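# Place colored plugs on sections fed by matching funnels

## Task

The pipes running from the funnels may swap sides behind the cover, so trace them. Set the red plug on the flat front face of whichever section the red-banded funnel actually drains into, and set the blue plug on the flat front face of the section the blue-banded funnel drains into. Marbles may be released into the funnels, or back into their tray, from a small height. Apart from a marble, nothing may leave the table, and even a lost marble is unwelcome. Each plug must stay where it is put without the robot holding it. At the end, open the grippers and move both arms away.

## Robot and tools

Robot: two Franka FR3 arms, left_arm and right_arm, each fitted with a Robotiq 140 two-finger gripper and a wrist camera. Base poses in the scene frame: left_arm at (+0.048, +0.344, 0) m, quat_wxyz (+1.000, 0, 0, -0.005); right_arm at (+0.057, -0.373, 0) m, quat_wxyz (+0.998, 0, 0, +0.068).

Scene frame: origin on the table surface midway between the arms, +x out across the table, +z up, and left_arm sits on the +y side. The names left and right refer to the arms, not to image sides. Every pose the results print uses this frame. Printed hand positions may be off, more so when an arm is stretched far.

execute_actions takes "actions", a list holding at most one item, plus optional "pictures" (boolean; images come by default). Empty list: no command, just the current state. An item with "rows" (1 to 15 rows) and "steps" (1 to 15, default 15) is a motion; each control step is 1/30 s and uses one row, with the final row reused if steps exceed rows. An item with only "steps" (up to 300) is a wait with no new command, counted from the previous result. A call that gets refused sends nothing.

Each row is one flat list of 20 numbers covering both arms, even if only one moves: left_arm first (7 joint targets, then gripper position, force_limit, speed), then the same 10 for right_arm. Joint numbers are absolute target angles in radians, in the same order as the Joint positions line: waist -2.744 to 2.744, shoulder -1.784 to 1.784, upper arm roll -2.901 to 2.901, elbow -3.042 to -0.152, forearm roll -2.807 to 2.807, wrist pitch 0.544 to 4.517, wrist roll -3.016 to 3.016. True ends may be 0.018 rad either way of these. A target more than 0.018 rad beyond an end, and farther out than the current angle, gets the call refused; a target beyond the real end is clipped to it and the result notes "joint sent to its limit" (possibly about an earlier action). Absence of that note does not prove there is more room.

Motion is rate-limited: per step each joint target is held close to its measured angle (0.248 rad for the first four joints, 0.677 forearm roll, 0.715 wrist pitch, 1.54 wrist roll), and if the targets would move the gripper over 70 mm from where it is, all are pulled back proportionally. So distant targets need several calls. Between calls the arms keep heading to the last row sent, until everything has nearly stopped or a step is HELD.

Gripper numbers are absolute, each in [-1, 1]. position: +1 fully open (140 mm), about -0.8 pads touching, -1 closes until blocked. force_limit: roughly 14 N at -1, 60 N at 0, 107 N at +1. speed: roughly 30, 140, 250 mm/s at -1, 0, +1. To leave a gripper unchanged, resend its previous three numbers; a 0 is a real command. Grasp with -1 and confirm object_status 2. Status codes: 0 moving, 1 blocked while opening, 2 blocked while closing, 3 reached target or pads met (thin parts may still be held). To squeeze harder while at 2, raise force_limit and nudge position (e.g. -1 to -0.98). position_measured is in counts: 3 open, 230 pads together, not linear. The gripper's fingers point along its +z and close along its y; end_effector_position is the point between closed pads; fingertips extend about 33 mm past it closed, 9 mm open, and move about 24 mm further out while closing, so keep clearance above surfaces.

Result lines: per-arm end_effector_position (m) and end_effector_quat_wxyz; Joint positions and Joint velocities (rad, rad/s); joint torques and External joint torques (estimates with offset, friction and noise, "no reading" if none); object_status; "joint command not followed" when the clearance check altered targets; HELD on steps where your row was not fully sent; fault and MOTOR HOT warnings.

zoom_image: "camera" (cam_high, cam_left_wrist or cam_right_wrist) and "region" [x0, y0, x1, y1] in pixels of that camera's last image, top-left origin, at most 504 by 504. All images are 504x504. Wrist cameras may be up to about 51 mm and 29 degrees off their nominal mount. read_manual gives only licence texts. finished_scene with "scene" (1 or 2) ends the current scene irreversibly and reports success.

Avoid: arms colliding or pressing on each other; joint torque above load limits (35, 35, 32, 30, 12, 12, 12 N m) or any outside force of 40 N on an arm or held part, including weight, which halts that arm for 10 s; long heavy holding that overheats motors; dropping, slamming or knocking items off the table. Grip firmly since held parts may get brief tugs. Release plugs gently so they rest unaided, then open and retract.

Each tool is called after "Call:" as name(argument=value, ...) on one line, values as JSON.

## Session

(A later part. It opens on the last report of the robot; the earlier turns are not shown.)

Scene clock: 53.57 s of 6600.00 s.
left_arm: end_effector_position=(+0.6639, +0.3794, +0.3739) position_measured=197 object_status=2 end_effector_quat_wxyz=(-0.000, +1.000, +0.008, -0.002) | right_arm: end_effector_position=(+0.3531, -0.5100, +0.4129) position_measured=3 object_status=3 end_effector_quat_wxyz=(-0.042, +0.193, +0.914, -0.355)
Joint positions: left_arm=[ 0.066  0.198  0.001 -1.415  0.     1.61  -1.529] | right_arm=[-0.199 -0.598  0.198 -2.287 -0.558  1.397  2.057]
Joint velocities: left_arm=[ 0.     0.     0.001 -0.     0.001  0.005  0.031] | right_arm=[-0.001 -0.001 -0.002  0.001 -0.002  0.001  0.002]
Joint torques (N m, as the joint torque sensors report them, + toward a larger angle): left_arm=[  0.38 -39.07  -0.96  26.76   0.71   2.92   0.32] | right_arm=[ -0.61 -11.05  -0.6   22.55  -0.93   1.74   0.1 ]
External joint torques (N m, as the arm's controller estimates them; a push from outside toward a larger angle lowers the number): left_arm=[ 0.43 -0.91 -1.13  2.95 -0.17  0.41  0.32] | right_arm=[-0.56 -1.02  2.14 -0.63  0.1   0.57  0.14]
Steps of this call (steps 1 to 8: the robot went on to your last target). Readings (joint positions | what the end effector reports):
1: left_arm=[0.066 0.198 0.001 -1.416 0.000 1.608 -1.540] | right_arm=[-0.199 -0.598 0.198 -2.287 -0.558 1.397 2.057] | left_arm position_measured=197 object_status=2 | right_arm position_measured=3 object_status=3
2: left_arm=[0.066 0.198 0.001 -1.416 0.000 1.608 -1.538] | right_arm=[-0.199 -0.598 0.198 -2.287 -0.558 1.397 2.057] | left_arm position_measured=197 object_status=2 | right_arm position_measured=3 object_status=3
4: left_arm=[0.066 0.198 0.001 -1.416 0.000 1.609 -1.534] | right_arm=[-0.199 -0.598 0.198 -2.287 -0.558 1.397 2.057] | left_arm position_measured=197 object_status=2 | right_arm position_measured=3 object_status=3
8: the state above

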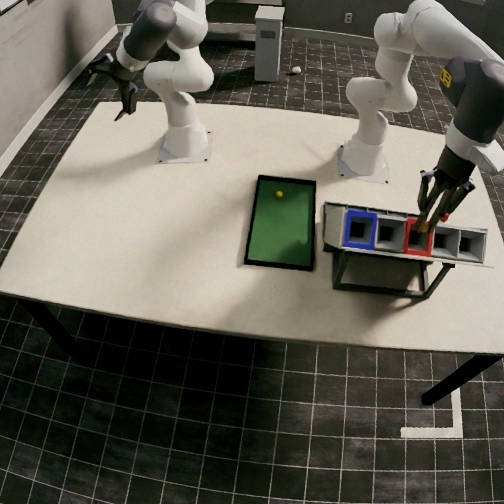

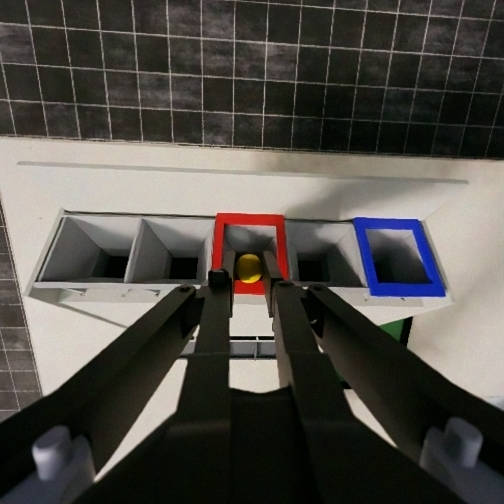

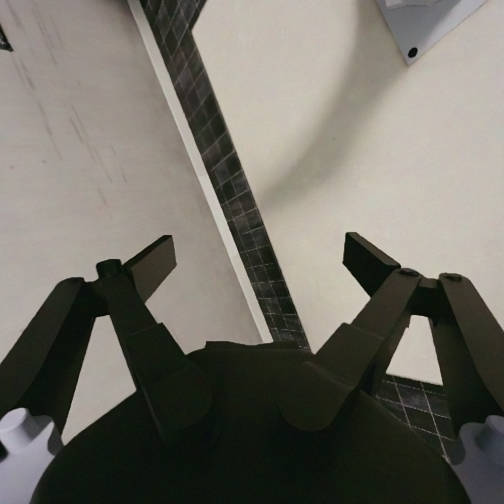

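Call:
execute_actions(actions=[{"rows":[[0.067,0.197,0,-1.414,0,1.614,-1.516,-0.3,-0.6,0,-0.2,-0.6,0.2,-2.287,-0.557,1.4,2.057,1,0,0]],"steps":10}], pictures=false)

Call:
execute_actions(actions=[{"rows":[[0.067,0.15,0,-1.38,0,1.58,-1.5,-0.3,-0.6,0,-0.2,-0.6,0.2,-2.287,-0.557,1.4,2.057,1,0,0],[0.067,0.11,0,-1.37,0,1.56,-1.5,-0.3,-0.6,0,-0.2,-0.6,0.2,-2.287,-0.557,1.4,2.057,1,0,0],[0.067,0.06,0,-1.38,0,1.53,-1.5,-0.3,-0.6,0,-0.2,-0.6,0.2,-2.287,-0.557,1.4,2.057,1,0,0],[0.067,0.01,0,-1.41,0,1.5,-1.5,-0.3,-0.6,0,-0.2,-0.6,0.2,-2.287,-0.557,1.4,2.057,1,0,0],[0.067,-0.04,0,-1.45,0,1.5,-1.5,-0.3,-0.6,0,-0.2,-0.6,0.2,-2.287,-0.557,1.4,2.057,1,0,0],[0.2,-0.3,0,-1.7,0,1.5,-1.35,-0.3,-0.6,0,-0.2,-0.6,0.2,-2.287,-0.557,1.4,2.057,1,0,0]],"steps":13}], pictures=false)

Call:
execute_actions(actions=[{"rows":[[0.6,-0.45,0,-2.0,0,1.55,-0.98,0.1,-0.6,0,-0.2,-0.6,0.2,-2.287,-0.557,1.4,2.057,1,0,0]]}], pictures=false)

Call:
execute_actions(actions=[{"steps":25}])

Call:
execute_actions(actions=[{"rows":[[0.733,-0.146,0,-2.49,0,2.347,-0.847,0.1,-0.6,0,-0.2,-0.6,0.2,-2.287,-0.557,1.4,2.057,1,0,0]]}], pictures=false)

Call:
execute_actions(actions=[{"steps":25}])

Scene clock: 62.30 s of 6600.00 s.
left_arm: end_effector_position=(+0.6643, +0.3793, +0.3741) position_measured=167 object_status=0 end_effector_quat_wxyz=(-0.000, +1.000, +0.003, -0.001) | right_arm: end_effector_position=(+0.3531, -0.5100, +0.4129) position_measured=3 object_status=3 end_effector_quat_wxyz=(-0.042, +0.193, +0.914, -0.355)
Joint positions: left_arm=[ 0.066  0.198  0.001 -1.415  0.     1.611 -1.52 ] | right_arm=[-0.199 -0.598  0.198 -2.287 -0.558  1.397  2.057]
Joint velocities: left_arm=[-0.     0.     0.001 -0.     0.     0.     0.   ] | right_arm=[-0.     0.    -0.001 -0.001 -0.     0.     0.   ]
Joint torques (N m, as the joint torque sensors report them, + toward a larger angle): left_arm=[  0.37 -39.63  -0.92  26.02   0.69   2.8    0.33] | right_arm=[ -0.92 -10.26  -0.47  22.13  -0.87   1.7    0.07]
External joint torques (N m, as the arm's controller estimates them; a push from outside toward a larger angle lowers the number): left_arm=[ 0.28 -1.59 -1.2   2.26 -0.19  0.3   0.33] | right_arm=[-0.88 -0.34  2.24 -0.99  0.15  0.53  0.11]
Steps of this call (steps 1 to 30: the robot went on to your last target; steps 31 to 90: nothing new was sent; then 5.40 s passed at rest; steps 91 to 100: all 10 steps of this action). Readings (joint positions | what the end effector reports):
91: left_arm=[0.066 0.198 0.001 -1.415 0.000 1.611 -1.520] | right_arm=[-0.199 -0.598 0.198 -2.287 -0.558 1.397 2.057] | left_arm position_measured=197 object_status=0 | right_arm position_measured=3 object_status=3
92: left_arm=[0.066 0.198 0.001 -1.415 0.000 1.611 -1.520] | right_arm=[-0.199 -0.598 0.198 -2.287 -0.558 1.397 2.057] | left_arm position_measured=195 object_status=0 | right_arm position_measured=3 object_status=3
94: left_arm=[0.066 0.198 0.001 -1.415 0.000 1.611 -1.520] | right_arm=[-0.199 -0.598 0.198 -2.287 -0.558 1.397 2.057] | left_arm position_measured=175 object_status=0 | right_arm position_measured=3 object_status=3
98: left_arm=[0.066 0.198 0.001 -1.415 0.000 1.611 -1.520] | right_arm=[-0.199 -0.598 0.198 -2.287 -0.558 1.397 2.057] | left_arm position_measured=167 object_status=0 | right_arm position_measured=3 object_status=3
100: the state above

Scene clock: 62.73 s of 6600.00 s.
left_arm: end_effector_position=(+0.5253, +0.4339, +0.5032) position_measured=167 object_status=3 end_effector_quat_wxyz=(-0.009, +0.998, +0.025, +0.063) | right_arm: end_effector_position=(+0.3531, -0.5100, +0.4129) position_measured=3 object_status=3 end_effector_quat_wxyz=(-0.042, +0.193, +0.914, -0.355)
Joint positions: left_arm=[ 0.19  -0.272  0.005 -1.666 -0.     1.522 -1.436] | right_arm=[-0.199 -0.598  0.198 -2.287 -0.558  1.397  2.057]
Joint velocities: left_arm=[ 0.185 -0.717  0.043 -0.219  0.    -0.105  0.268] | right_arm=[ 0.002  0.    -0.    -0.     0.    -0.001 -0.001]
Joint torques (N m, as the joint torque sensors report them, + toward a larger angle): left_arm=[-3.26 -3.01 -5.24 14.47  0.66  2.29  0.56] | right_arm=[ -0.97 -10.24  -0.78  22.46  -0.87   1.8    0.17]
External joint torques (N m, as the arm's controller estimates them; a push from outside toward a larger angle lowers the number): left_arm=[ 2.17 -2.15  1.62  0.15  0.66 -0.32  0.54] | right_arm=[-0.94 -0.27  1.93 -0.68  0.15  0.62  0.21]
Steps of this call (steps 1 to 13: all 13 steps of this action). Readings (joint positions | what the end effector reports):
1: left_arm=[0.066 0.196 0.001 -1.411 0.000 1.605 -1.518] | right_arm=[-0.199 -0.598 0.198 -2.287 -0.558 1.397 2.057] | left_arm position_measured=167 object_status=0 | right_arm position_measured=3 object_status=3
2: left_arm=[0.066 0.185 0.001 -1.406 0.000 1.597 -1.517] | right_arm=[-0.199 -0.598 0.198 -2.287 -0.558 1.397 2.057] | left_arm position_measured=167 object_status=0 | right_arm position_measured=3 object_status=3
4: left_arm=[0.066 0.133 0.001 -1.408 0.000 1.576 -1.515] | right_arm=[-0.199 -0.598 0.198 -2.287 -0.558 1.397 2.057] | left_arm position_measured=167 object_status=3 | right_arm position_measured=3 object_status=3
8: left_arm=[0.118 -0.055 -0.009 -1.538 -0.000 1.552 -1.487] | right_arm=[-0.199 -0.598 0.198 -2.287 -0.558 1.397 2.057] | left_arm position_measured=167 object_status=3 | right_arm position_measured=3 object_status=3
13: the state above

Scene clock: 63.23 s of 6600.00 s.
left_arm: end_effector_position=(+0.3847, +0.5706, +0.4234) position_measured=117 object_status=3 end_effector_quat_wxyz=(+0.004, +0.998, +0.065, -0.004) | right_arm: end_effector_position=(+0.3531, -0.5100, +0.4129) position_measured=3 object_status=3 end_effector_quat_wxyz=(-0.042, +0.193, +0.914, -0.355)
Joint positions: left_arm=[ 0.596 -0.444  0.006 -1.997 -0.001  1.543 -1.11 ] | right_arm=[-0.199 -0.598  0.198 -2.287 -0.558  1.397  2.057]
Joint velocities: left_arm=[ 0.029 -0.043 -0.045 -0.022 -0.     0.021  0.419] | right_arm=[-0.001 -0.001  0.     0.001 -0.     0.001 -0.   ]
Joint torques (N m, as the joint torque sensors report them, + toward a larger angle): left_arm=[  0.31 -16.77  -2.15  25.49   0.82   2.86   0.46] | right_arm=[ -0.12 -10.31  -1.28  22.21  -0.87   1.91   0.24]
External joint torques (N m, as the arm's controller estimates them; a push from outside toward a larger angle lowers the number): left_arm=[ 0.8  -0.79 -1.1   1.53  0.07  0.28  0.47] | right_arm=[-0.13 -0.25  1.39 -1.01  0.15  0.73  0.28]
Steps of this call (steps 1 to 15: all 15 steps of this action). Readings (joint positions | what the end effector reports):
1: left_arm=[0.222 -0.306 -0.005 -1.698 -0.001 1.527 -1.412] | right_arm=[-0.199 -0.598 0.198 -2.287 -0.558 1.397 2.057] | left_arm position_measured=167 object_status=0 | right_arm position_measured=3 object_status=3
2: left_arm=[0.259 -0.336 -0.008 -1.735 -0.001 1.529 -1.390] | right_arm=[-0.199 -0.598 0.198 -2.287 -0.558 1.397 2.057] | left_arm position_measured=160 object_status=0 | right_arm position_measured=3 object_status=3
4: left_arm=[0.335 -0.379 -0.006 -1.804 -0.001 1.533 -1.350] | right_arm=[-0.199 -0.598 0.198 -2.287 -0.558 1.397 2.057] | left_arm position_measured=145 object_status=0 | right_arm position_measured=3 object_status=3
8: left_arm=[0.504 -0.424 -0.003 -1.929 -0.001 1.539 -1.255] | right_arm=[-0.199 -0.598 0.198 -2.287 -0.558 1.397 2.057] | left_arm position_measured=117 object_status=0 | right_arm position_measured=3 object_status=3
15: the state above

Scene clock: 64.07 s of 6600.00 s.
left_arm: end_effector_position=(+0.3859, +0.5699, +0.4248) position_measured=117 object_status=3 end_effector_quat_wxyz=(+0.002, +1.000, +0.005, -0.001) | right_arm: end_effector_position=(+0.3531, -0.5100, +0.4129) position_measured=3 object_status=3 end_effector_quat_wxyz=(-0.042, +0.193, +0.914, -0.355)
Joint positions: left_arm=[ 0.598 -0.448  0.002 -1.999 -0.001  1.547 -0.992] | right_arm=[-0.199 -0.598  0.198 -2.287 -0.558  1.397  2.057]
Joint velocities: left_arm=[ 0.     0.001  0.001 -0.001 -0.001  0.001  0.027] | right_arm=[-0.001 -0.    -0.001 -0.001 -0.001  0.     0.001]
Joint torques (N m, as the joint torque sensors report them, + toward a larger angle): left_arm=[  1.83 -16.4   -1.43  24.53   0.85   2.86   0.4 ] | right_arm=[ -0.55 -11.13  -0.17  22.4   -0.83   1.83   0.15]
External joint torques (N m, as the arm's controller estimates them; a push from outside toward a larger angle lowers the number): left_arm=[ 1.8  -0.9  -1.04  1.07  0.01  0.34  0.4 ] | right_arm=[-0.5  -1.06  2.56 -0.81  0.2   0.65  0.19]
Steps of this call (steps 1 to 25: the robot went on to your last target). Readings (joint positions | what the end effector reports):
1: left_arm=[0.597 -0.445 0.005 -1.998 -0.001 1.544 -1.097] | right_arm=[-0.199 -0.598 0.198 -2.287 -0.558 1.397 2.057] | left_arm position_measured=117 object_status=3 | right_arm position_measured=3 object_status=3
2: left_arm=[0.597 -0.446 0.004 -1.998 -0.001 1.545 -1.085] | right_arm=[-0.199 -0.598 0.198 -2.287 -0.558 1.397 2.057] | left_arm position_measured=117 object_status=3 | right_arm position_measured=3 object_status=3
4: left_arm=[0.597 -0.447 0.002 -1.998 -0.001 1.546 -1.065] | right_arm=[-0.199 -0.598 0.198 -2.287 -0.558 1.397 2.057] | left_arm position_measured=117 object_status=3 | right_arm position_measured=3 object_status=3
8: left_arm=[0.598 -0.448 0.002 -1.998 -0.001 1.547 -1.036] | right_arm=[-0.199 -0.598 0.198 -2.287 -0.558 1.397 2.057] | left_arm position_measured=117 object_status=3 | right_arm position_measured=3 object_status=3
25: the state above

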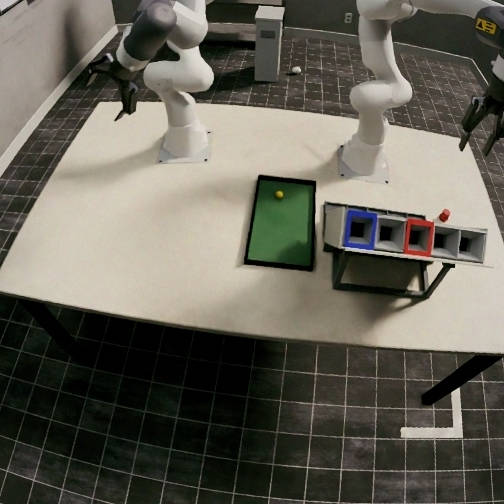

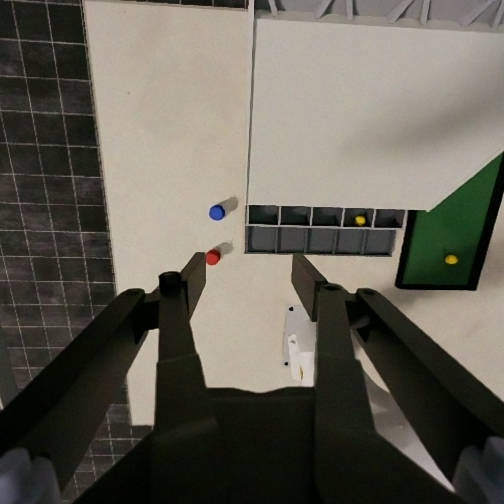

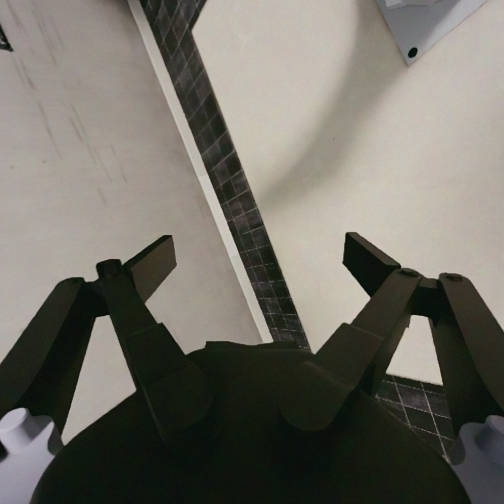

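Scene clock: 64.57 s of 6600.00 s.
left_arm: end_effector_position=(+0.3661, +0.6186, +0.1422) position_measured=117 object_status=3 end_effector_quat_wxyz=(+0.042, +0.997, +0.028, -0.051) | right_arm: end_effector_position=(+0.3531, -0.5100, +0.4129) position_measured=3 object_status=3 end_effector_quat_wxyz=(-0.042, +0.193, +0.914, -0.355)
Joint positions: left_arm=[ 0.722 -0.161 -0.    -2.444 -0.001  2.151 -0.916] | right_arm=[-0.199 -0.598  0.198 -2.287 -0.558  1.397  2.057]
Joint velocities: left_arm=[ 0.141  0.478  0.028 -0.823 -0.     1.087  0.213] | right_arm=[-0.     0.     0.     0.001 -0.     0.     0.   ]
Joint torques (N m, as the joint torque sensors report them, + toward a larger angle): left_arm=[ -1.25 -38.87  -0.98  37.16   0.65   4.54   0.34] | right_arm=[ -0.42 -10.55  -0.22  22.44  -0.86   1.83   0.19]
External joint torques (N m, as the arm's controller estimates them; a push from outside toward a larger angle lowers the number): left_arm=[ 0.76  1.3   1.19  1.82 -0.1   0.55  0.33] | right_arm=[-0.41 -0.53  2.46 -0.77  0.16  0.64  0.23]
Steps of this call (steps 1 to 15: all 15 steps of this action). Readings (joint positions | what the end effector reports):
1: left_arm=[0.606 -0.443 -0.002 -2.010 -0.001 1.581 -0.988] | right_arm=[-0.199 -0.598 0.198 -2.287 -0.558 1.397 2.057] | left_arm position_measured=117 object_status=3 | right_arm position_measured=3 object_status=3
2: left_arm=[0.616 -0.430 -0.003 -2.026 -0.001 1.619 -0.985] | right_arm=[-0.199 -0.598 0.198 -2.287 -0.558 1.397 2.057] | left_arm position_measured=117 object_status=3 | right_arm position_measured=3 object_status=3
4: left_arm=[0.636 -0.390 -0.003 -2.068 -0.001 1.694 -0.977] | right_arm=[-0.199 -0.598 0.198 -2.287 -0.558 1.397 2.057] | left_arm position_measured=117 object_status=3 | right_arm position_measured=3 object_status=3
8: left_arm=[0.672 -0.298 -0.002 -2.175 -0.001 1.846 -0.960] | right_arm=[-0.199 -0.598 0.198 -2.287 -0.558 1.397 2.057] | left_arm position_measured=117 object_status=3 | right_arm position_measured=3 object_status=3
15: the state above

Scene clock: 65.40 s of 6600.00 s.
left_arm: end_effector_position=(+0.3896, +0.6445, +0.1287) position_measured=117 object_status=3 end_effector_quat_wxyz=(+0.001, +1.000, +0.003, -0.001) | right_arm: end_effector_position=(+0.3531, -0.5100, +0.4129) position_measured=3 object_status=3 end_effector_quat_wxyz=(-0.042, +0.193, +0.914, -0.355)
Joint positions: left_arm=[ 0.731 -0.144  0.001 -2.49  -0.001  2.343 -0.855] | right_arm=[-0.199 -0.598  0.198 -2.287 -0.558  1.397  2.057]
Joint velocities: left_arm=[-0.002  0.001 -0.    -0.001 -0.001  0.008  0.013] | right_arm=[-0.001  0.     0.001  0.     0.001  0.001  0.001]
Joint torques (N m, as the joint torque sensors report them, + toward a larger angle): left_arm=[  1.65 -25.43  -0.68  24.26   0.62   2.81   0.35] | right_arm=[ -0.66 -11.42  -0.3   22.21  -0.83   1.87   0.16]
External joint torques (N m, as the arm's controller estimates them; a push from outside toward a larger angle lowers the number): left_arm=[ 1.73 -0.98 -0.46  2.54  0.02  0.29  0.35] | right_arm=[-0.68 -1.46  2.32 -0.94  0.18  0.69  0.2 ]
Steps of this call (steps 1 to 25: the robot went on to your last target). Readings (joint positions | what the end effector reports):
1: left_arm=[0.726 -0.148 0.000 -2.466 -0.001 2.183 -0.909] | right_arm=[-0.199 -0.598 0.198 -2.287 -0.558 1.397 2.057] | left_arm position_measured=117 object_status=3 | right_arm position_measured=3 object_status=3
2: left_arm=[0.728 -0.141 0.001 -2.480 -0.001 2.210 -0.903] | right_arm=[-0.199 -0.598 0.198 -2.287 -0.558 1.397 2.057] | left_arm position_measured=117 object_status=3 | right_arm position_measured=3 object_status=3
4: left_arm=[0.730 -0.139 0.001 -2.490 -0.001 2.252 -0.893] | right_arm=[-0.199 -0.598 0.198 -2.287 -0.558 1.397 2.057] | left_arm position_measured=117 object_status=3 | right_arm position_measured=3 object_status=3
8: left_arm=[0.731 -0.143 0.001 -2.490 -0.001 2.303 -0.878] | right_arm=[-0.199 -0.598 0.198 -2.287 -0.558 1.397 2.057] | left_arm position_measured=117 object_status=3 | right_arm position_measured=3 object_status=3
25: the state above

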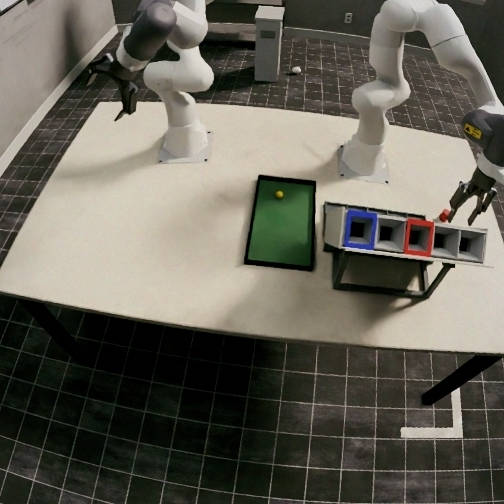

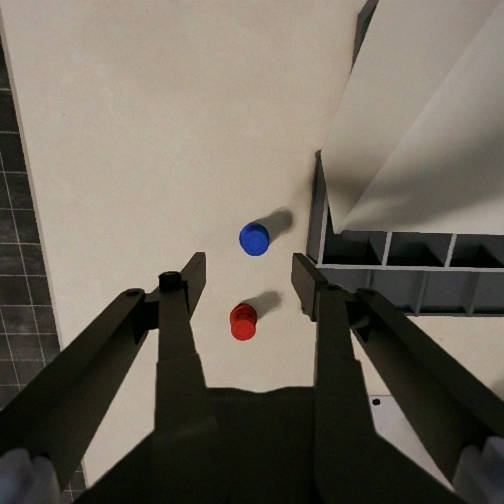

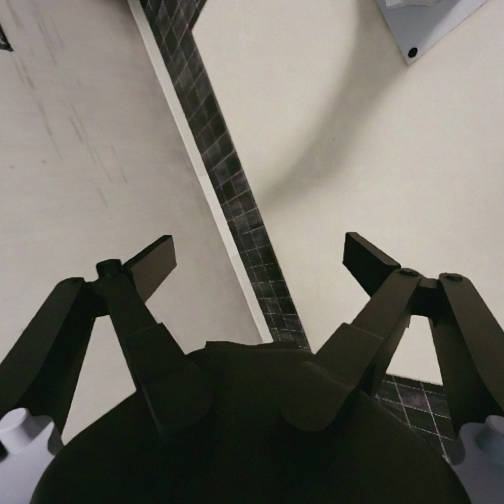

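Call:
execute_actions(actions=[])

Scene clock: 76.33 s of 6600.00 s.
left_arm: end_effector_position=(+0.3899, +0.6449, +0.1288) position_measured=117 object_status=3 end_effector_quat_wxyz=(+0.001, +1.000, +0.001, -0.001) | right_arm: end_effector_position=(+0.3531, -0.5100, +0.4129) position_measured=3 object_status=3 end_effector_quat_wxyz=(-0.042, +0.193, +0.914, -0.355)
Joint positions: left_arm=[ 0.731 -0.144  0.001 -2.49  -0.001  2.344 -0.851] | right_arm=[-0.199 -0.598  0.198 -2.287 -0.558  1.397  2.057]
Joint velocities: left_arm=[-0.     0.    -0.     0.     0.002  0.     0.   ] | right_arm=[-0.001 -0.    -0.    -0.    -0.    -0.    -0.001]
Joint torques (N m, as the joint torque sensors report them, + toward a larger angle): left_arm=[  0.62 -26.35  -1.43  23.81   0.69   2.91   0.26] | right_arm=[ -0.53 -10.83  -0.42  21.66  -0.96   1.75   0.18]
External joint torques (N m, as the arm's controller estimates them; a push from outside toward a larger angle lowers the number): left_arm=[ 0.59 -1.76 -1.32  2.02  0.1   0.37  0.26] | right_arm=[-0.53 -0.88  2.25 -1.48  0.05  0.57  0.22]
Steps of this call (steps 1 to 30: the robot went on to your last target; steps 31 to 90: nothing new was sent; then 7.93 s passed at rest). Readings (joint positions | what the end effector reports):
1: left_arm=[0.731 -0.144 0.001 -2.490 -0.001 2.343 -0.855] | right_arm=[-0.199 -0.598 0.198 -2.287 -0.558 1.397 2.057] | left_arm position_measured=117 object_status=3 | right_arm position_measured=3 object_status=3
2: left_arm=[0.731 -0.144 0.001 -2.490 -0.001 2.343 -0.854] | right_arm=[-0.199 -0.598 0.198 -2.287 -0.558 1.397 2.057] | left_arm position_measured=117 object_status=3 | right_arm position_measured=3 object_status=3
4: left_arm=[0.731 -0.144 0.001 -2.490 -0.001 2.344 -0.854] | right_arm=[-0.199 -0.598 0.198 -2.287 -0.558 1.397 2.057] | left_arm position_measured=117 object_status=3 | right_arm position_measured=3 object_status=3
8: left_arm=[0.731 -0.144 0.001 -2.490 -0.001 2.344 -0.853] | right_arm=[-0.199 -0.598 0.198 -2.287 -0.558 1.397 2.057] | left_arm position_measured=117 object_status=3 | right_arm position_measured=3 object_status=3
90: the state above
All arms were judged still, so your last target was given up. Only a new action makes them travel on or press farther. Fingers that are still opening or closing keep moving.

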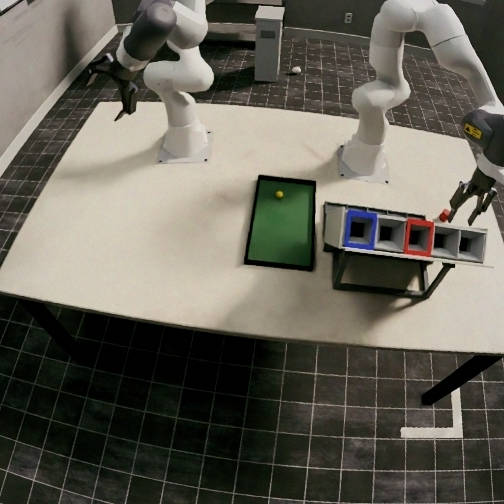

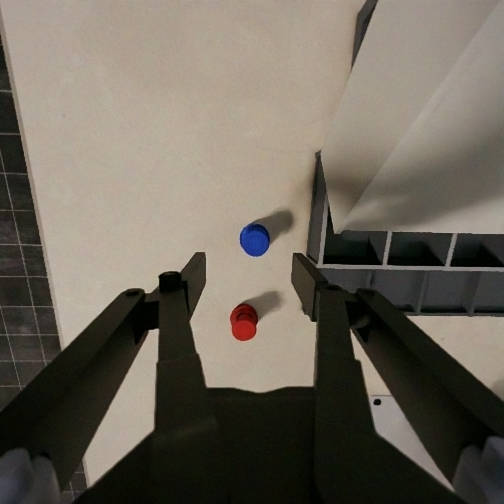

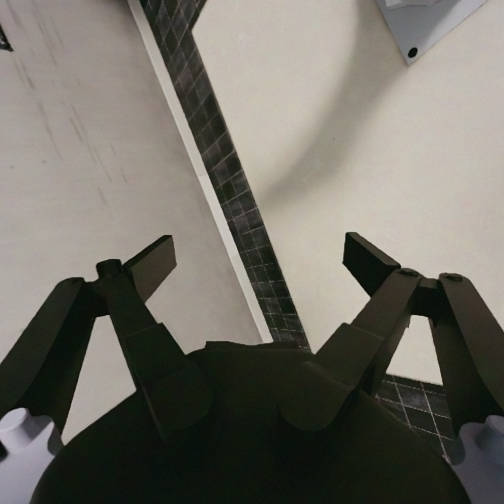

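Call:
execute_actions(actions=[{"rows":[[0.71,-0.135,0,-2.478,0,2.36,-0.882,0.1,-0.4,0,-0.2,-0.6,0.2,-2.287,-0.557,1.4,2.057,1,0,0],[0.698,-0.128,0,-2.47,0,2.38,-0.882,0.1,-0.4,0,-0.2,-0.6,0.2,-2.287,-0.557,1.4,2.057,1,0,0],[0.698,-0.11,0,-2.477,0,2.41,-0.882,0.1,-0.4,0,-0.2,-0.6,0.2,-2.287,-0.557,1.4,2.057,1,0,0],[0.698,-0.09,0,-2.485,0,2.44,-0.882,0.1,-0.4,0,-0.2,-0.6,0.2,-2.287,-0.557,1.4,2.057,1,0,0],[0.698,-0.07,0,-2.492,0,2.456,-0.882,0.1,-0.4,0,-0.2,-0.6,0.2,-2.287,-0.557,1.4,2.057,1,0,0],[0.698,-0.046,0,-2.499,0,2.456,-0.882,0.1,-0.4,0,-0.2,-0.6,0.2,-2.287,-0.557,1.4,2.057,1,0,0]],"steps":15}])

Scene clock: 83.73 s of 6600.00 s.
left_arm: end_effector_position=(+0.4025, +0.6368, +0.0887) position_measured=117 object_status=3 end_effector_quat_wxyz=(+0.003, +1.000, -0.004, -0.004) | right_arm: end_effector_position=(+0.3531, -0.5100, +0.4129) position_measured=3 object_status=3 end_effector_quat_wxyz=(-0.042, +0.193, +0.914, -0.355)
Joint positions: left_arm=[ 0.7   -0.046 -0.    -2.5   -0.001  2.444 -0.873] | right_arm=[-0.199 -0.598  0.198 -2.287 -0.558  1.397  2.057]
Joint velocities: left_arm=[ 0.    -0.002  0.001  0.001  0.     0.059 -0.018] | right_arm=[-0.002  0.001  0.001 -0.001 -0.001  0.    -0.   ]
Joint torques (N m, as the joint torque sensors report them, + toward a larger angle): left_arm=[ -1.22 -26.07  -0.14  22.71   0.66   2.84  -0.01] | right_arm=[ -0.78 -10.05   0.03  22.64  -0.87   1.71   0.16]
External joint torques (N m, as the arm's controller estimates them; a push from outside toward a larger angle lowers the number): left_arm=[-1.21  0.53 -0.09  2.37  0.13  0.38 -0.01] | right_arm=[-0.75 -0.18  2.72 -0.46  0.15  0.54  0.2 ]
Steps of this call (steps 1 to 90: nothing new was sent; then 3.90 s passed at rest; steps 91 to 105: all 15 steps of this action). Readings (joint positions | what the end effector reports):
91: left_arm=[0.727 -0.142 0.002 -2.488 -0.001 2.346 -0.854] | right_arm=[-0.199 -0.598 0.198 -2.287 -0.558 1.397 2.057] | left_arm position_measured=117 object_status=3 | right_arm position_measured=3 object_status=3
92: left_arm=[0.720 -0.139 0.003 -2.484 -0.001 2.351 -0.856] | right_arm=[-0.199 -0.598 0.198 -2.287 -0.558 1.397 2.057] | left_arm position_measured=117 object_status=3 | right_arm position_measured=3 object_status=3
94: left_arm=[0.708 -0.124 0.001 -2.478 -0.001 2.376 -0.860] | right_arm=[-0.199 -0.598 0.198 -2.287 -0.558 1.397 2.057] | left_arm position_measured=117 object_status=3 | right_arm position_measured=3 object_status=3
98: left_arm=[0.701 -0.065 -0.000 -2.492 -0.001 2.419 -0.867] | right_arm=[-0.199 -0.598 0.198 -2.287 -0.558 1.397 2.057] | left_arm position_measured=117 object_status=3 | right_arm position_measured=3 object_status=3
105: the state above

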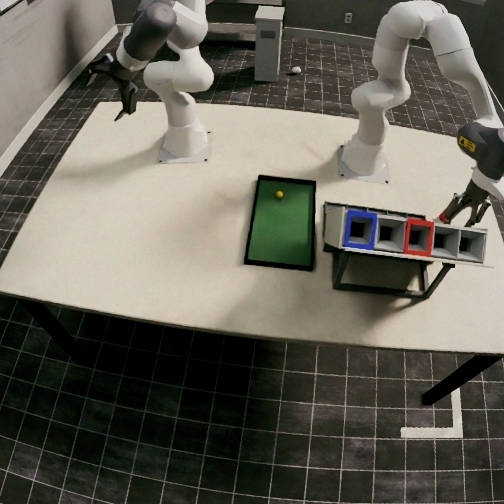

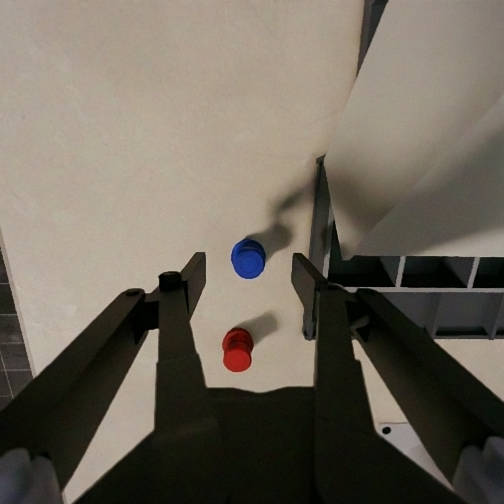

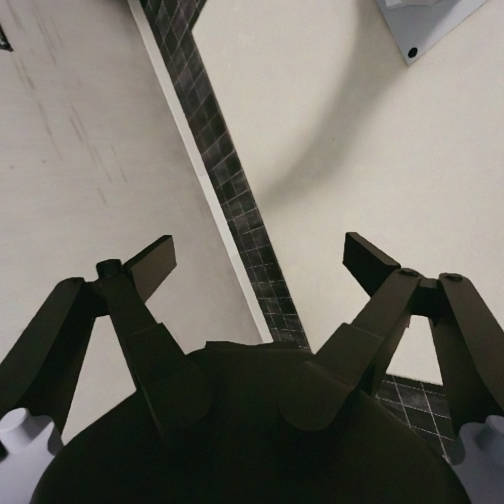

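Call:
execute_actions(actions=[{"rows":[[0.695,-0.03,0,-2.5,0,2.49,-0.885,0.1,-0.4,0,-0.2,-0.6,0.2,-2.287,-0.557,1.4,2.057,1,0,0],[0.695,-0.015,0,-2.503,0,2.52,-0.885,0.1,-0.4,0,-0.2,-0.6,0.2,-2.287,-0.557,1.4,2.057,1,0,0],[0.695,0,0,-2.506,0,2.55,-0.885,0.1,-0.4,0,-0.2,-0.6,0.2,-2.287,-0.557,1.4,2.057,1,0,0],[0.695,0.012,0,-2.509,0,2.552,-0.885,0.1,-0.4,0,-0.2,-0.6,0.2,-2.287,-0.557,1.4,2.057,1,0,0],[0.695,0.024,0,-2.511,0,2.552,-0.885,0.1,-0.4,0,-0.2,-0.6,0.2,-2.287,-0.557,1.4,2.057,1,0,0],[0.695,0.035,0,-2.513,0,2.552,-0.885,0.1,-0.4,0,-0.2,-0.6,0.2,-2.287,-0.557,1.4,2.057,1,0,0]],"steps":15}])

Call:
execute_actions(actions=[{"rows":[[0.695,0.035,0,-2.513,0,2.552,-0.885,-1,-0.4,-0.4,-0.2,-0.6,0.2,-2.287,-0.557,1.4,2.057,1,0,0]],"steps":15}], pictures=false)

Call:
execute_actions(actions=[{"steps":10}])

Scene clock: 91.23 s of 6600.00 s.
left_arm: end_effector_position=(+0.4056, +0.6376, +0.0550) position_measured=117 object_status=3 end_effector_quat_wxyz=(+0.002, +1.000, -0.001, -0.002) | right_arm: end_effector_position=(+0.3531, -0.5100, +0.4129) position_measured=3 object_status=3 end_effector_quat_wxyz=(-0.042, +0.193, +0.914, -0.355)
Joint positions: left_arm=[ 0.697  0.034 -0.    -2.514 -0.001  2.543 -0.88 ] | right_arm=[-0.199 -0.598  0.198 -2.287 -0.558  1.397  2.057]
Joint velocities: left_arm=[ 0.001  0.    -0.001  0.001  0.001  0.04  -0.001] | right_arm=[-0.003 -0.    -0.     0.001  0.001  0.     0.   ]
Joint torques (N m, as the joint torque sensors report them, + toward a larger angle): left_arm=[ -1.95 -27.63  -0.84  21.61   0.58   2.94  -0.06] | right_arm=[ -0.33 -10.76   0.14  22.05  -0.92   1.83   0.16]
External joint torques (N m, as the arm's controller estimates them; a push from outside toward a larger angle lowers the number): left_arm=[-1.91  0.51 -0.84  2.44  0.11  0.45 -0.06] | right_arm=[-0.29 -0.77  2.85 -1.11  0.11  0.65  0.2 ]
Steps of this call (steps 1 to 15: the robot went on to your last target; steps 16 to 90: nothing new was sent; then 4.00 s passed at rest; steps 91 to 105: all 15 steps of this action). Readings (joint positions | what the end effector reports):
91: left_arm=[0.700 -0.044 -0.000 -2.500 -0.001 2.459 -0.878] | right_arm=[-0.199 -0.598 0.198 -2.287 -0.558 1.397 2.057] | left_arm position_measured=117 object_status=3 | right_arm position_measured=3 object_status=3
92: left_arm=[0.699 -0.038 -0.000 -2.500 -0.001 2.470 -0.879] | right_arm=[-0.199 -0.598 0.198 -2.287 -0.558 1.397 2.057] | left_arm position_measured=117 object_status=3 | right_arm position_measured=3 object_status=3
94: left_arm=[0.698 -0.018 -0.000 -2.501 -0.001 2.496 -0.879] | right_arm=[-0.199 -0.598 0.198 -2.287 -0.558 1.397 2.057] | left_arm position_measured=117 object_status=3 | right_arm position_measured=3 object_status=3
98: left_arm=[0.697 0.024 -0.000 -2.511 -0.001 2.525 -0.880] | right_arm=[-0.199 -0.598 0.198 -2.287 -0.558 1.397 2.057] | left_arm position_measured=117 object_status=3 | right_arm position_measured=3 object_status=3
105: the state above

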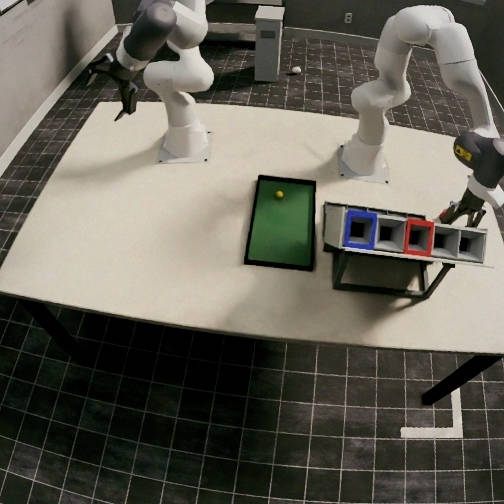

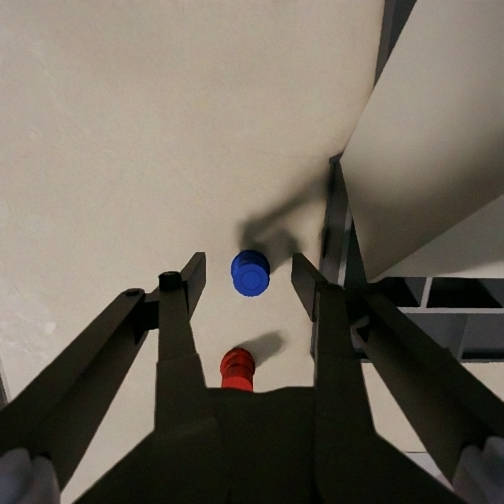

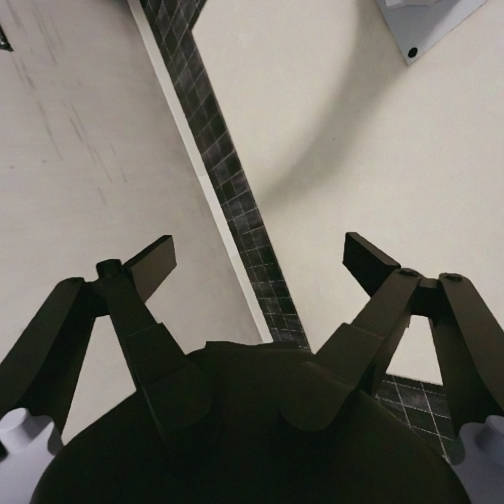

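Scene clock: 91.73 s of 6600.00 s.
left_arm: end_effector_position=(+0.4075, +0.6390, +0.0558) position_measured=189 object_status=0 end_effector_quat_wxyz=(-0.000, +1.000, -0.001, +0.001) | right_arm: end_effector_position=(+0.3531, -0.5100, +0.4129) position_measured=3 object_status=3 end_effector_quat_wxyz=(-0.042, +0.193, +0.914, -0.355)
Joint positions: left_arm=[ 0.697  0.034 -0.    -2.513 -0.001  2.549 -0.881] | right_arm=[-0.199 -0.598  0.198 -2.287 -0.558  1.397  2.057]
Joint velocities: left_arm=[-0.007 -0.001 -0.002  0.011 -0.     0.001 -0.001] | right_arm=[-0.001 -0.    -0.001 -0.001 -0.001  0.     0.002]
Joint torques (N m, as the joint torque sensors report them, + toward a larger angle): left_arm=[ -0.87 -28.15   0.25  20.82   0.5    2.85  -0.06] | right_arm=[ -0.65 -10.36  -0.64  22.5   -0.88   1.8    0.1 ]
External joint torques (N m, as the arm's controller estimates them; a push from outside toward a larger angle lowers the number): left_arm=[-0.9   0.03  0.32  1.61  0.03  0.27 -0.06] | right_arm=[-0.63 -0.33  2.05 -0.69  0.14  0.63  0.14]
Steps of this call (steps 1 to 15: all 15 steps of this action). Readings (joint positions | what the end effector reports):
1: left_arm=[0.697 0.034 -0.000 -2.514 -0.001 2.544 -0.881] | right_arm=[-0.199 -0.598 0.198 -2.287 -0.558 1.397 2.057] | left_arm position_measured=117 object_status=0 | right_arm position_measured=3 object_status=3
2: left_arm=[0.697 0.034 -0.000 -2.514 -0.001 2.545 -0.881] | right_arm=[-0.199 -0.598 0.198 -2.287 -0.558 1.397 2.057] | left_arm position_measured=121 object_status=0 | right_arm position_measured=3 object_status=3
4: left_arm=[0.697 0.034 -0.000 -2.514 -0.001 2.546 -0.881] | right_arm=[-0.199 -0.598 0.198 -2.287 -0.558 1.397 2.057] | left_arm position_measured=132 object_status=0 | right_arm position_measured=3 object_status=3
8: left_arm=[0.697 0.034 -0.000 -2.514 -0.001 2.548 -0.881] | right_arm=[-0.199 -0.598 0.198 -2.287 -0.558 1.397 2.057] | left_arm position_measured=152 object_status=0 | right_arm position_measured=3 object_status=3
15: the state above

Scene clock: 92.07 s of 6600.00 s.
left_arm: end_effector_position=(+0.4076, +0.6389, +0.0558) position_measured=193 object_status=2 end_effector_quat_wxyz=(-0.000, +1.000, -0.001, +0.001) | right_arm: end_effector_position=(+0.3531, -0.5100, +0.4129) position_measured=3 object_status=3 end_effector_quat_wxyz=(-0.042, +0.193, +0.914, -0.355)
Joint positions: left_arm=[ 0.697  0.034 -0.    -2.513 -0.001  2.549 -0.881] | right_arm=[-0.199 -0.598  0.198 -2.287 -0.558  1.397  2.057]
Joint velocities: left_arm=[ 0.    -0.001 -0.001  0.    -0.     0.    -0.002] | right_arm=[-0.     0.     0.001 -0.001  0.    -0.001 -0.   ]
Joint torques (N m, as the joint torque sensors report them, + toward a larger angle): left_arm=[ -1.6  -27.78  -0.72  20.94   0.58   2.9    0.  ] | right_arm=[ -0.13 -10.29   0.    22.07  -0.95   1.77   0.17]
External joint torques (N m, as the arm's controller estimates them; a push from outside toward a larger angle lowers the number): left_arm=[-1.64  0.47 -0.79  1.65  0.12  0.36  0.  ] | right_arm=[-0.18 -0.3   2.6  -1.08  0.06  0.59  0.21]
Steps of this call (steps 1 to 10: the robot went on to your last target). Readings (joint positions | what the end effector reports):
1: left_arm=[0.697 0.034 -0.000 -2.513 -0.001 2.549 -0.881] | right_arm=[-0.199 -0.598 0.198 -2.287 -0.558 1.397 2.057] | left_arm position_measured=193 object_status=0 | right_arm position_measured=3 object_status=3
2: left_arm=[0.697 0.034 -0.000 -2.513 -0.001 2.549 -0.881] | right_arm=[-0.199 -0.598 0.198 -2.287 -0.558 1.397 2.057] | left_arm position_measured=193 object_status=0 | right_arm position_measured=3 object_status=3
4: left_arm=[0.697 0.034 -0.000 -2.513 -0.001 2.549 -0.881] | right_arm=[-0.199 -0.598 0.198 -2.287 -0.558 1.397 2.057] | left_arm position_measured=193 object_status=0 | right_arm position_measured=3 object_status=3
8: left_arm=[0.697 0.034 -0.000 -2.513 -0.001 2.549 -0.881] | right_arm=[-0.199 -0.598 0.198 -2.287 -0.558 1.397 2.057] | left_arm position_measured=193 object_status=2 | right_arm position_measured=3 object_status=3
10: the state above

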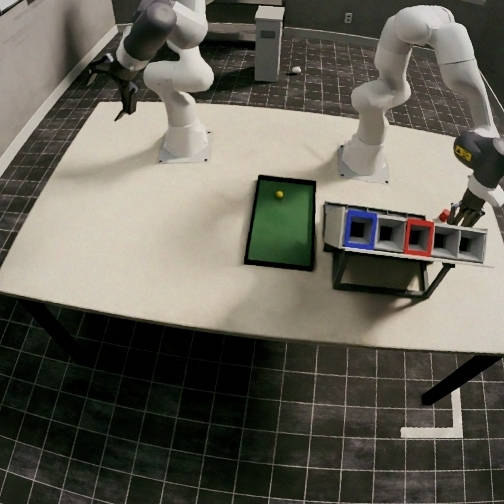

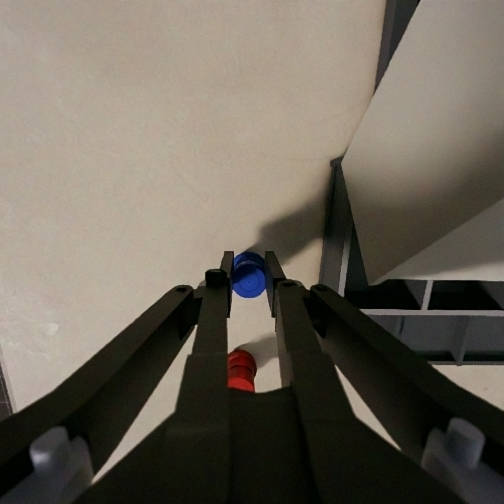

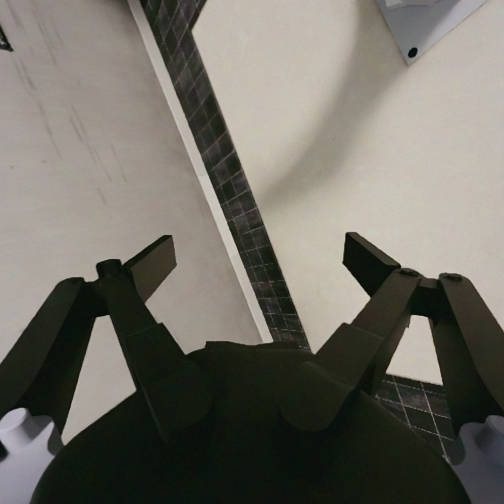

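Call:
execute_actions(actions=[{"rows":[[0.695,0,0,-2.506,0,2.49,-0.885,-1,-0.4,-0.4,-0.2,-0.6,0.2,-2.287,-0.557,1.4,2.057,1,0,0],[0.695,-0.04,0,-2.498,0,2.43,-0.885,-1,-0.4,-0.4,-0.2,-0.6,0.2,-2.287,-0.557,1.4,2.057,1,0,0],[0.695,-0.08,0,-2.49,0,2.38,-0.885,-1,-0.4,-0.4,-0.2,-0.6,0.2,-2.287,-0.557,1.4,2.057,1,0,0],[0.695,-0.12,0,-2.48,0,2.33,-0.885,-1,-0.4,-0.4,-0.2,-0.6,0.2,-2.287,-0.557,1.4,2.057,1,0,0],[0.695,-0.16,0,-2.475,0,2.29,-0.885,-1,-0.4,-0.4,-0.2,-0.6,0.2,-2.287,-0.557,1.4,2.057,1,0,0],[0.695,-0.22,0,-2.48,0,2.25,-0.95,-1,-0.4,-0.4,-0.2,-0.6,0.2,-2.287,-0.557,1.4,2.057,1,0,0]],"steps":11}], pictures=false)

Call:
execute_actions(actions=[{"rows":[[0.695,-0.736,0,-2.915,0,2.147,-1.3,-1,-0.4,-0.4,-0.2,-0.6,0.2,-2.287,-0.557,1.4,2.057,1,0,0]],"steps":15}], pictures=false)

Call:
execute_actions(actions=[{"rows":[[-0.14,-0.736,0,-2.915,0,2.147,-1.72,-1,-0.4,-0.4,-0.2,-0.6,0.2,-2.287,-0.557,1.4,2.057,1,0,0]],"steps":15}], pictures=false)

Call:
execute_actions(actions=[{"steps":20}])

Scene clock: 100.33 s of 6600.00 s.
left_arm: end_effector_position=(+0.4102, +0.6411, +0.1688) position_measured=193 object_status=2 end_effector_quat_wxyz=(-0.018, +0.999, +0.014, +0.024) | right_arm: end_effector_position=(+0.3531, -0.5100, +0.4129) position_measured=3 object_status=3 end_effector_quat_wxyz=(-0.042, +0.193, +0.914, -0.355)
Joint positions: left_arm=[ 0.697 -0.22  -0.    -2.472 -0.001  2.312 -0.912] | right_arm=[-0.199 -0.598  0.198 -2.287 -0.558  1.397  2.057]
Joint velocities: left_arm=[-0.001 -0.102  0.001 -0.002 -0.    -0.337 -0.112] | right_arm=[-0.    -0.     0.    -0.001 -0.    -0.    -0.001]
Joint torques (N m, as the joint torque sensors report them, + toward a larger angle): left_arm=[ -1.78 -18.45  -0.72  19.05   0.79   1.76  -0.24] | right_arm=[ -0.29 -10.77  -0.86  22.7   -0.91   1.78   0.21]
External joint torques (N m, as the arm's controller estimates them; a push from outside toward a larger angle lowers the number): left_arm=[-1.76 -2.06 -0.49  0.65  0.16 -0.42 -0.24] | right_arm=[-0.28 -0.8   1.8  -0.42  0.11  0.61  0.25]
Steps of this call (steps 1 to 15: the robot went on to your last target; steps 16 to 90: nothing new was sent; then 4.90 s passed at rest; steps 91 to 101: all 11 steps of this action). Readings (joint positions | what the end effector reports):
91: left_arm=[0.697 0.029 -0.000 -2.513 -0.001 2.539 -0.881] | right_arm=[-0.199 -0.598 0.198 -2.287 -0.558 1.397 2.057] | left_arm position_measured=193 object_status=2 | right_arm position_measured=3 object_status=3
92: left_arm=[0.697 0.016 -0.000 -2.513 -0.001 2.519 -0.881] | right_arm=[-0.199 -0.598 0.198 -2.287 -0.558 1.397 2.057] | left_arm position_measured=193 object_status=2 | right_arm position_measured=3 object_status=3
94: left_arm=[0.697 -0.037 -0.000 -2.505 -0.001 2.464 -0.881] | right_arm=[-0.199 -0.598 0.198 -2.287 -0.558 1.397 2.057] | left_arm position_measured=193 object_status=2 | right_arm position_measured=3 object_status=3
98: left_arm=[0.697 -0.183 -0.000 -2.480 -0.001 2.354 -0.899] | right_arm=[-0.199 -0.598 0.198 -2.287 -0.558 1.397 2.057] | left_arm position_measured=193 object_status=2 | right_arm position_measured=3 object_status=3
101: the state above

Scene clock: 100.83 s of 6600.00 s.
left_arm: end_effector_position=(+0.2763, +0.5313, +0.1514) position_measured=193 object_status=2 end_effector_quat_wxyz=(+0.004, +0.988, +0.155, -0.007) | right_arm: end_effector_position=(+0.3531, -0.5100, +0.4129) position_measured=3 object_status=3 end_effector_quat_wxyz=(-0.042, +0.193, +0.914, -0.355)
Joint positions: left_arm=[ 0.697 -0.73  -0.    -2.91  -0.001  2.163 -1.195] | right_arm=[-0.199 -0.598  0.198 -2.287 -0.558  1.397  2.057]
Joint velocities: left_arm=[ 0.001 -0.052  0.001 -0.059  0.001 -0.086 -0.336] | right_arm=[ 0.    -0.     0.     0.001 -0.     0.     0.002]
Joint torques (N m, as the joint torque sensors report them, + toward a larger angle): left_arm=[-1.42 -6.09 -0.57 25.13  0.72  2.21  0.03] | right_arm=[ -0.55 -10.85  -0.4   22.02  -0.9    1.84   0.14]
External joint torques (N m, as the arm's controller estimates them; a push from outside toward a larger angle lowers the number): left_arm=[-1.4  -0.53  0.1   1.42 -0.01 -0.39  0.03] | right_arm=[-0.59 -0.85  2.23 -1.17  0.12  0.65  0.18]
Steps of this call (steps 1 to 15: all 15 steps of this action). Readings (joint positions | what the end effector reports):
1: left_arm=[0.697 -0.248 -0.000 -2.502 -0.001 2.302 -0.932] | right_arm=[-0.199 -0.598 0.198 -2.287 -0.558 1.397 2.057] | left_arm position_measured=193 object_status=2 | right_arm position_measured=3 object_status=3
2: left_arm=[0.697 -0.290 -0.000 -2.546 -0.001 2.288 -0.952] | right_arm=[-0.199 -0.598 0.198 -2.287 -0.558 1.397 2.057] | left_arm position_measured=193 object_status=2 | right_arm position_measured=3 object_status=3
4: left_arm=[0.697 -0.378 -0.000 -2.634 -0.001 2.262 -0.990] | right_arm=[-0.199 -0.598 0.198 -2.287 -0.558 1.397 2.057] | left_arm position_measured=193 object_status=2 | right_arm position_measured=3 object_status=3
8: left_arm=[0.697 -0.604 -0.000 -2.831 -0.001 2.209 -1.078] | right_arm=[-0.199 -0.598 0.198 -2.287 -0.558 1.397 2.057] | left_arm position_measured=193 object_status=2 | right_arm position_measured=3 object_status=3
15: the state above

Scene clock: 101.33 s of 6600.00 s.
left_arm: end_effector_position=(+0.3357, +0.3040, +0.1501) position_measured=193 object_status=2 end_effector_quat_wxyz=(-0.003, +0.999, -0.051, -0.014) | right_arm: end_effector_position=(+0.3531, -0.5100, +0.4129) position_measured=3 object_status=3 end_effector_quat_wxyz=(-0.042, +0.193, +0.914, -0.355)
Joint positions: left_arm=[-0.127 -0.734 -0.004 -2.913  0.     2.151 -1.61 ] | right_arm=[-0.199 -0.598  0.198 -2.287 -0.558  1.397  2.057]
Joint velocities: left_arm=[-0.151 -0.     0.018 -0.005 -0.    -0.011 -0.352] | right_arm=[ 0.001  0.001  0.     0.    -0.    -0.    -0.001]
Joint torques (N m, as the joint torque sensors report them, + toward a larger angle): left_arm=[ 0.06 -6.74  0.9  24.62  0.59  2.23 -0.13] | right_arm=[ -1.4  -10.29  -0.49  22.47  -0.93   1.75   0.11]
External joint torques (N m, as the arm's controller estimates them; a push from outside toward a larger angle lowers the number): left_arm=[-1.15 -0.76  0.75  1.33 -0.15 -0.25 -0.13] | right_arm=[-1.43 -0.34  2.14 -0.69  0.08  0.57  0.14]
Steps of this call (steps 1 to 15: all 15 steps of this action). Readings (joint positions | what the end effector reports):
1: left_arm=[0.640 -0.731 0.012 -2.912 0.000 2.161 -1.244] | right_arm=[-0.199 -0.598 0.198 -2.287 -0.558 1.397 2.057] | left_arm position_measured=193 object_status=2 | right_arm position_measured=3 object_status=3
2: left_arm=[0.565 -0.732 0.009 -2.912 0.000 2.159 -1.291] | right_arm=[-0.199 -0.598 0.198 -2.287 -0.558 1.397 2.057] | left_arm position_measured=193 object_status=2 | right_arm position_measured=3 object_status=3
4: left_arm=[0.414 -0.733 0.005 -2.912 0.000 2.157 -1.370] | right_arm=[-0.199 -0.598 0.198 -2.287 -0.558 1.397 2.057] | left_arm position_measured=193 object_status=2 | right_arm position_measured=3 object_status=3
8: left_arm=[0.108 -0.734 0.001 -2.912 0.000 2.155 -1.489] | right_arm=[-0.199 -0.598 0.198 -2.287 -0.558 1.397 2.057] | left_arm position_measured=193 object_status=2 | right_arm position_measured=3 object_status=3
15: the state above

Scene clock: 102.00 s of 6600.00 s.
left_arm: end_effector_position=(+0.3344, +0.3014, +0.1496) position_measured=193 object_status=2 end_effector_quat_wxyz=(-0.003, +1.000, -0.008, -0.015) | right_arm: end_effector_position=(+0.3531, -0.5100, +0.4129) position_measured=3 object_status=3 end_effector_quat_wxyz=(-0.042, +0.193, +0.914, -0.355)
Joint positions: left_arm=[-0.138 -0.734 -0.002 -2.914  0.     2.15  -1.704] | right_arm=[-0.199 -0.598  0.198 -2.287 -0.558  1.397  2.057]
Joint velocities: left_arm=[-0.    -0.001  0.     0.001  0.001 -0.001 -0.039] | right_arm=[0.    0.    0.001 0.    0.    0.001 0.   ]
Joint torques (N m, as the joint torque sensors report them, + toward a larger angle): left_arm=[-1.74 -6.7   0.51 24.16  0.48  2.16 -0.02] | right_arm=[ -1.39 -10.46  -0.49  22.71  -0.86   1.72   0.2 ]
External joint torques (N m, as the arm's controller estimates them; a push from outside toward a larger angle lowers the number): left_arm=[-1.77 -0.79  1.13  0.96 -0.24 -0.29 -0.02] | right_arm=[-1.38 -0.53  2.17 -0.39  0.15  0.55  0.24]
Steps of this call (steps 1 to 20: the robot went on to your last target). Readings (joint positions | what the end effector reports):
1: left_arm=[-0.131 -0.734 -0.004 -2.914 0.000 2.151 -1.621] | right_arm=[-0.199 -0.598 0.198 -2.287 -0.558 1.397 2.057] | left_arm position_measured=193 object_status=2 | right_arm position_measured=3 object_status=3
2: left_arm=[-0.134 -0.734 -0.003 -2.914 0.000 2.151 -1.631] | right_arm=[-0.199 -0.598 0.198 -2.287 -0.558 1.397 2.057] | left_arm position_measured=193 object_status=2 | right_arm position_measured=3 object_status=3
4: left_arm=[-0.136 -0.734 -0.003 -2.914 0.000 2.150 -1.648] | right_arm=[-0.199 -0.598 0.198 -2.287 -0.558 1.397 2.057] | left_arm position_measured=193 object_status=2 | right_arm position_measured=3 object_status=3
8: left_arm=[-0.137 -0.734 -0.002 -2.914 0.000 2.150 -1.672] | right_arm=[-0.199 -0.598 0.198 -2.287 -0.558 1.397 2.057] | left_arm position_measured=193 object_status=2 | right_arm position_measured=3 object_status=3
20: the state above

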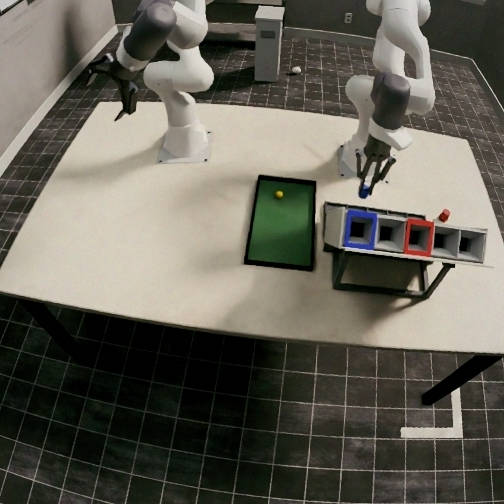

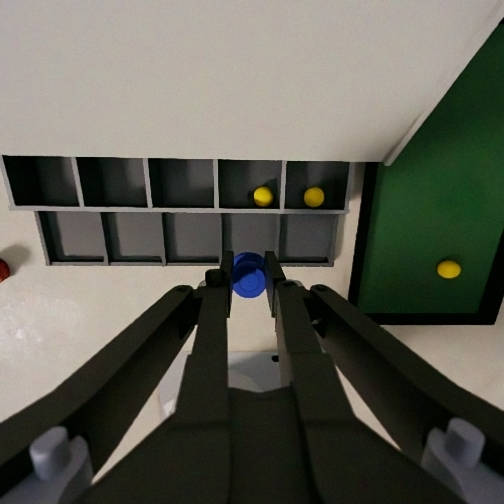

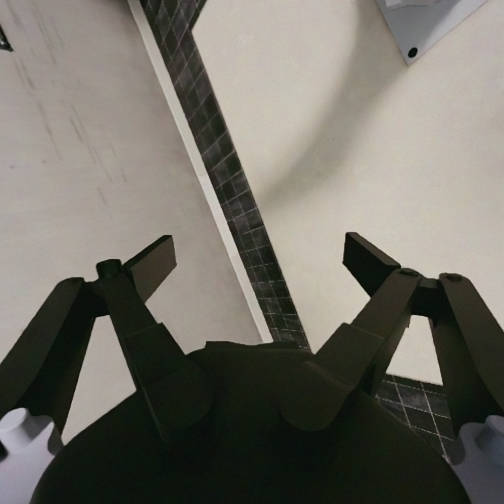

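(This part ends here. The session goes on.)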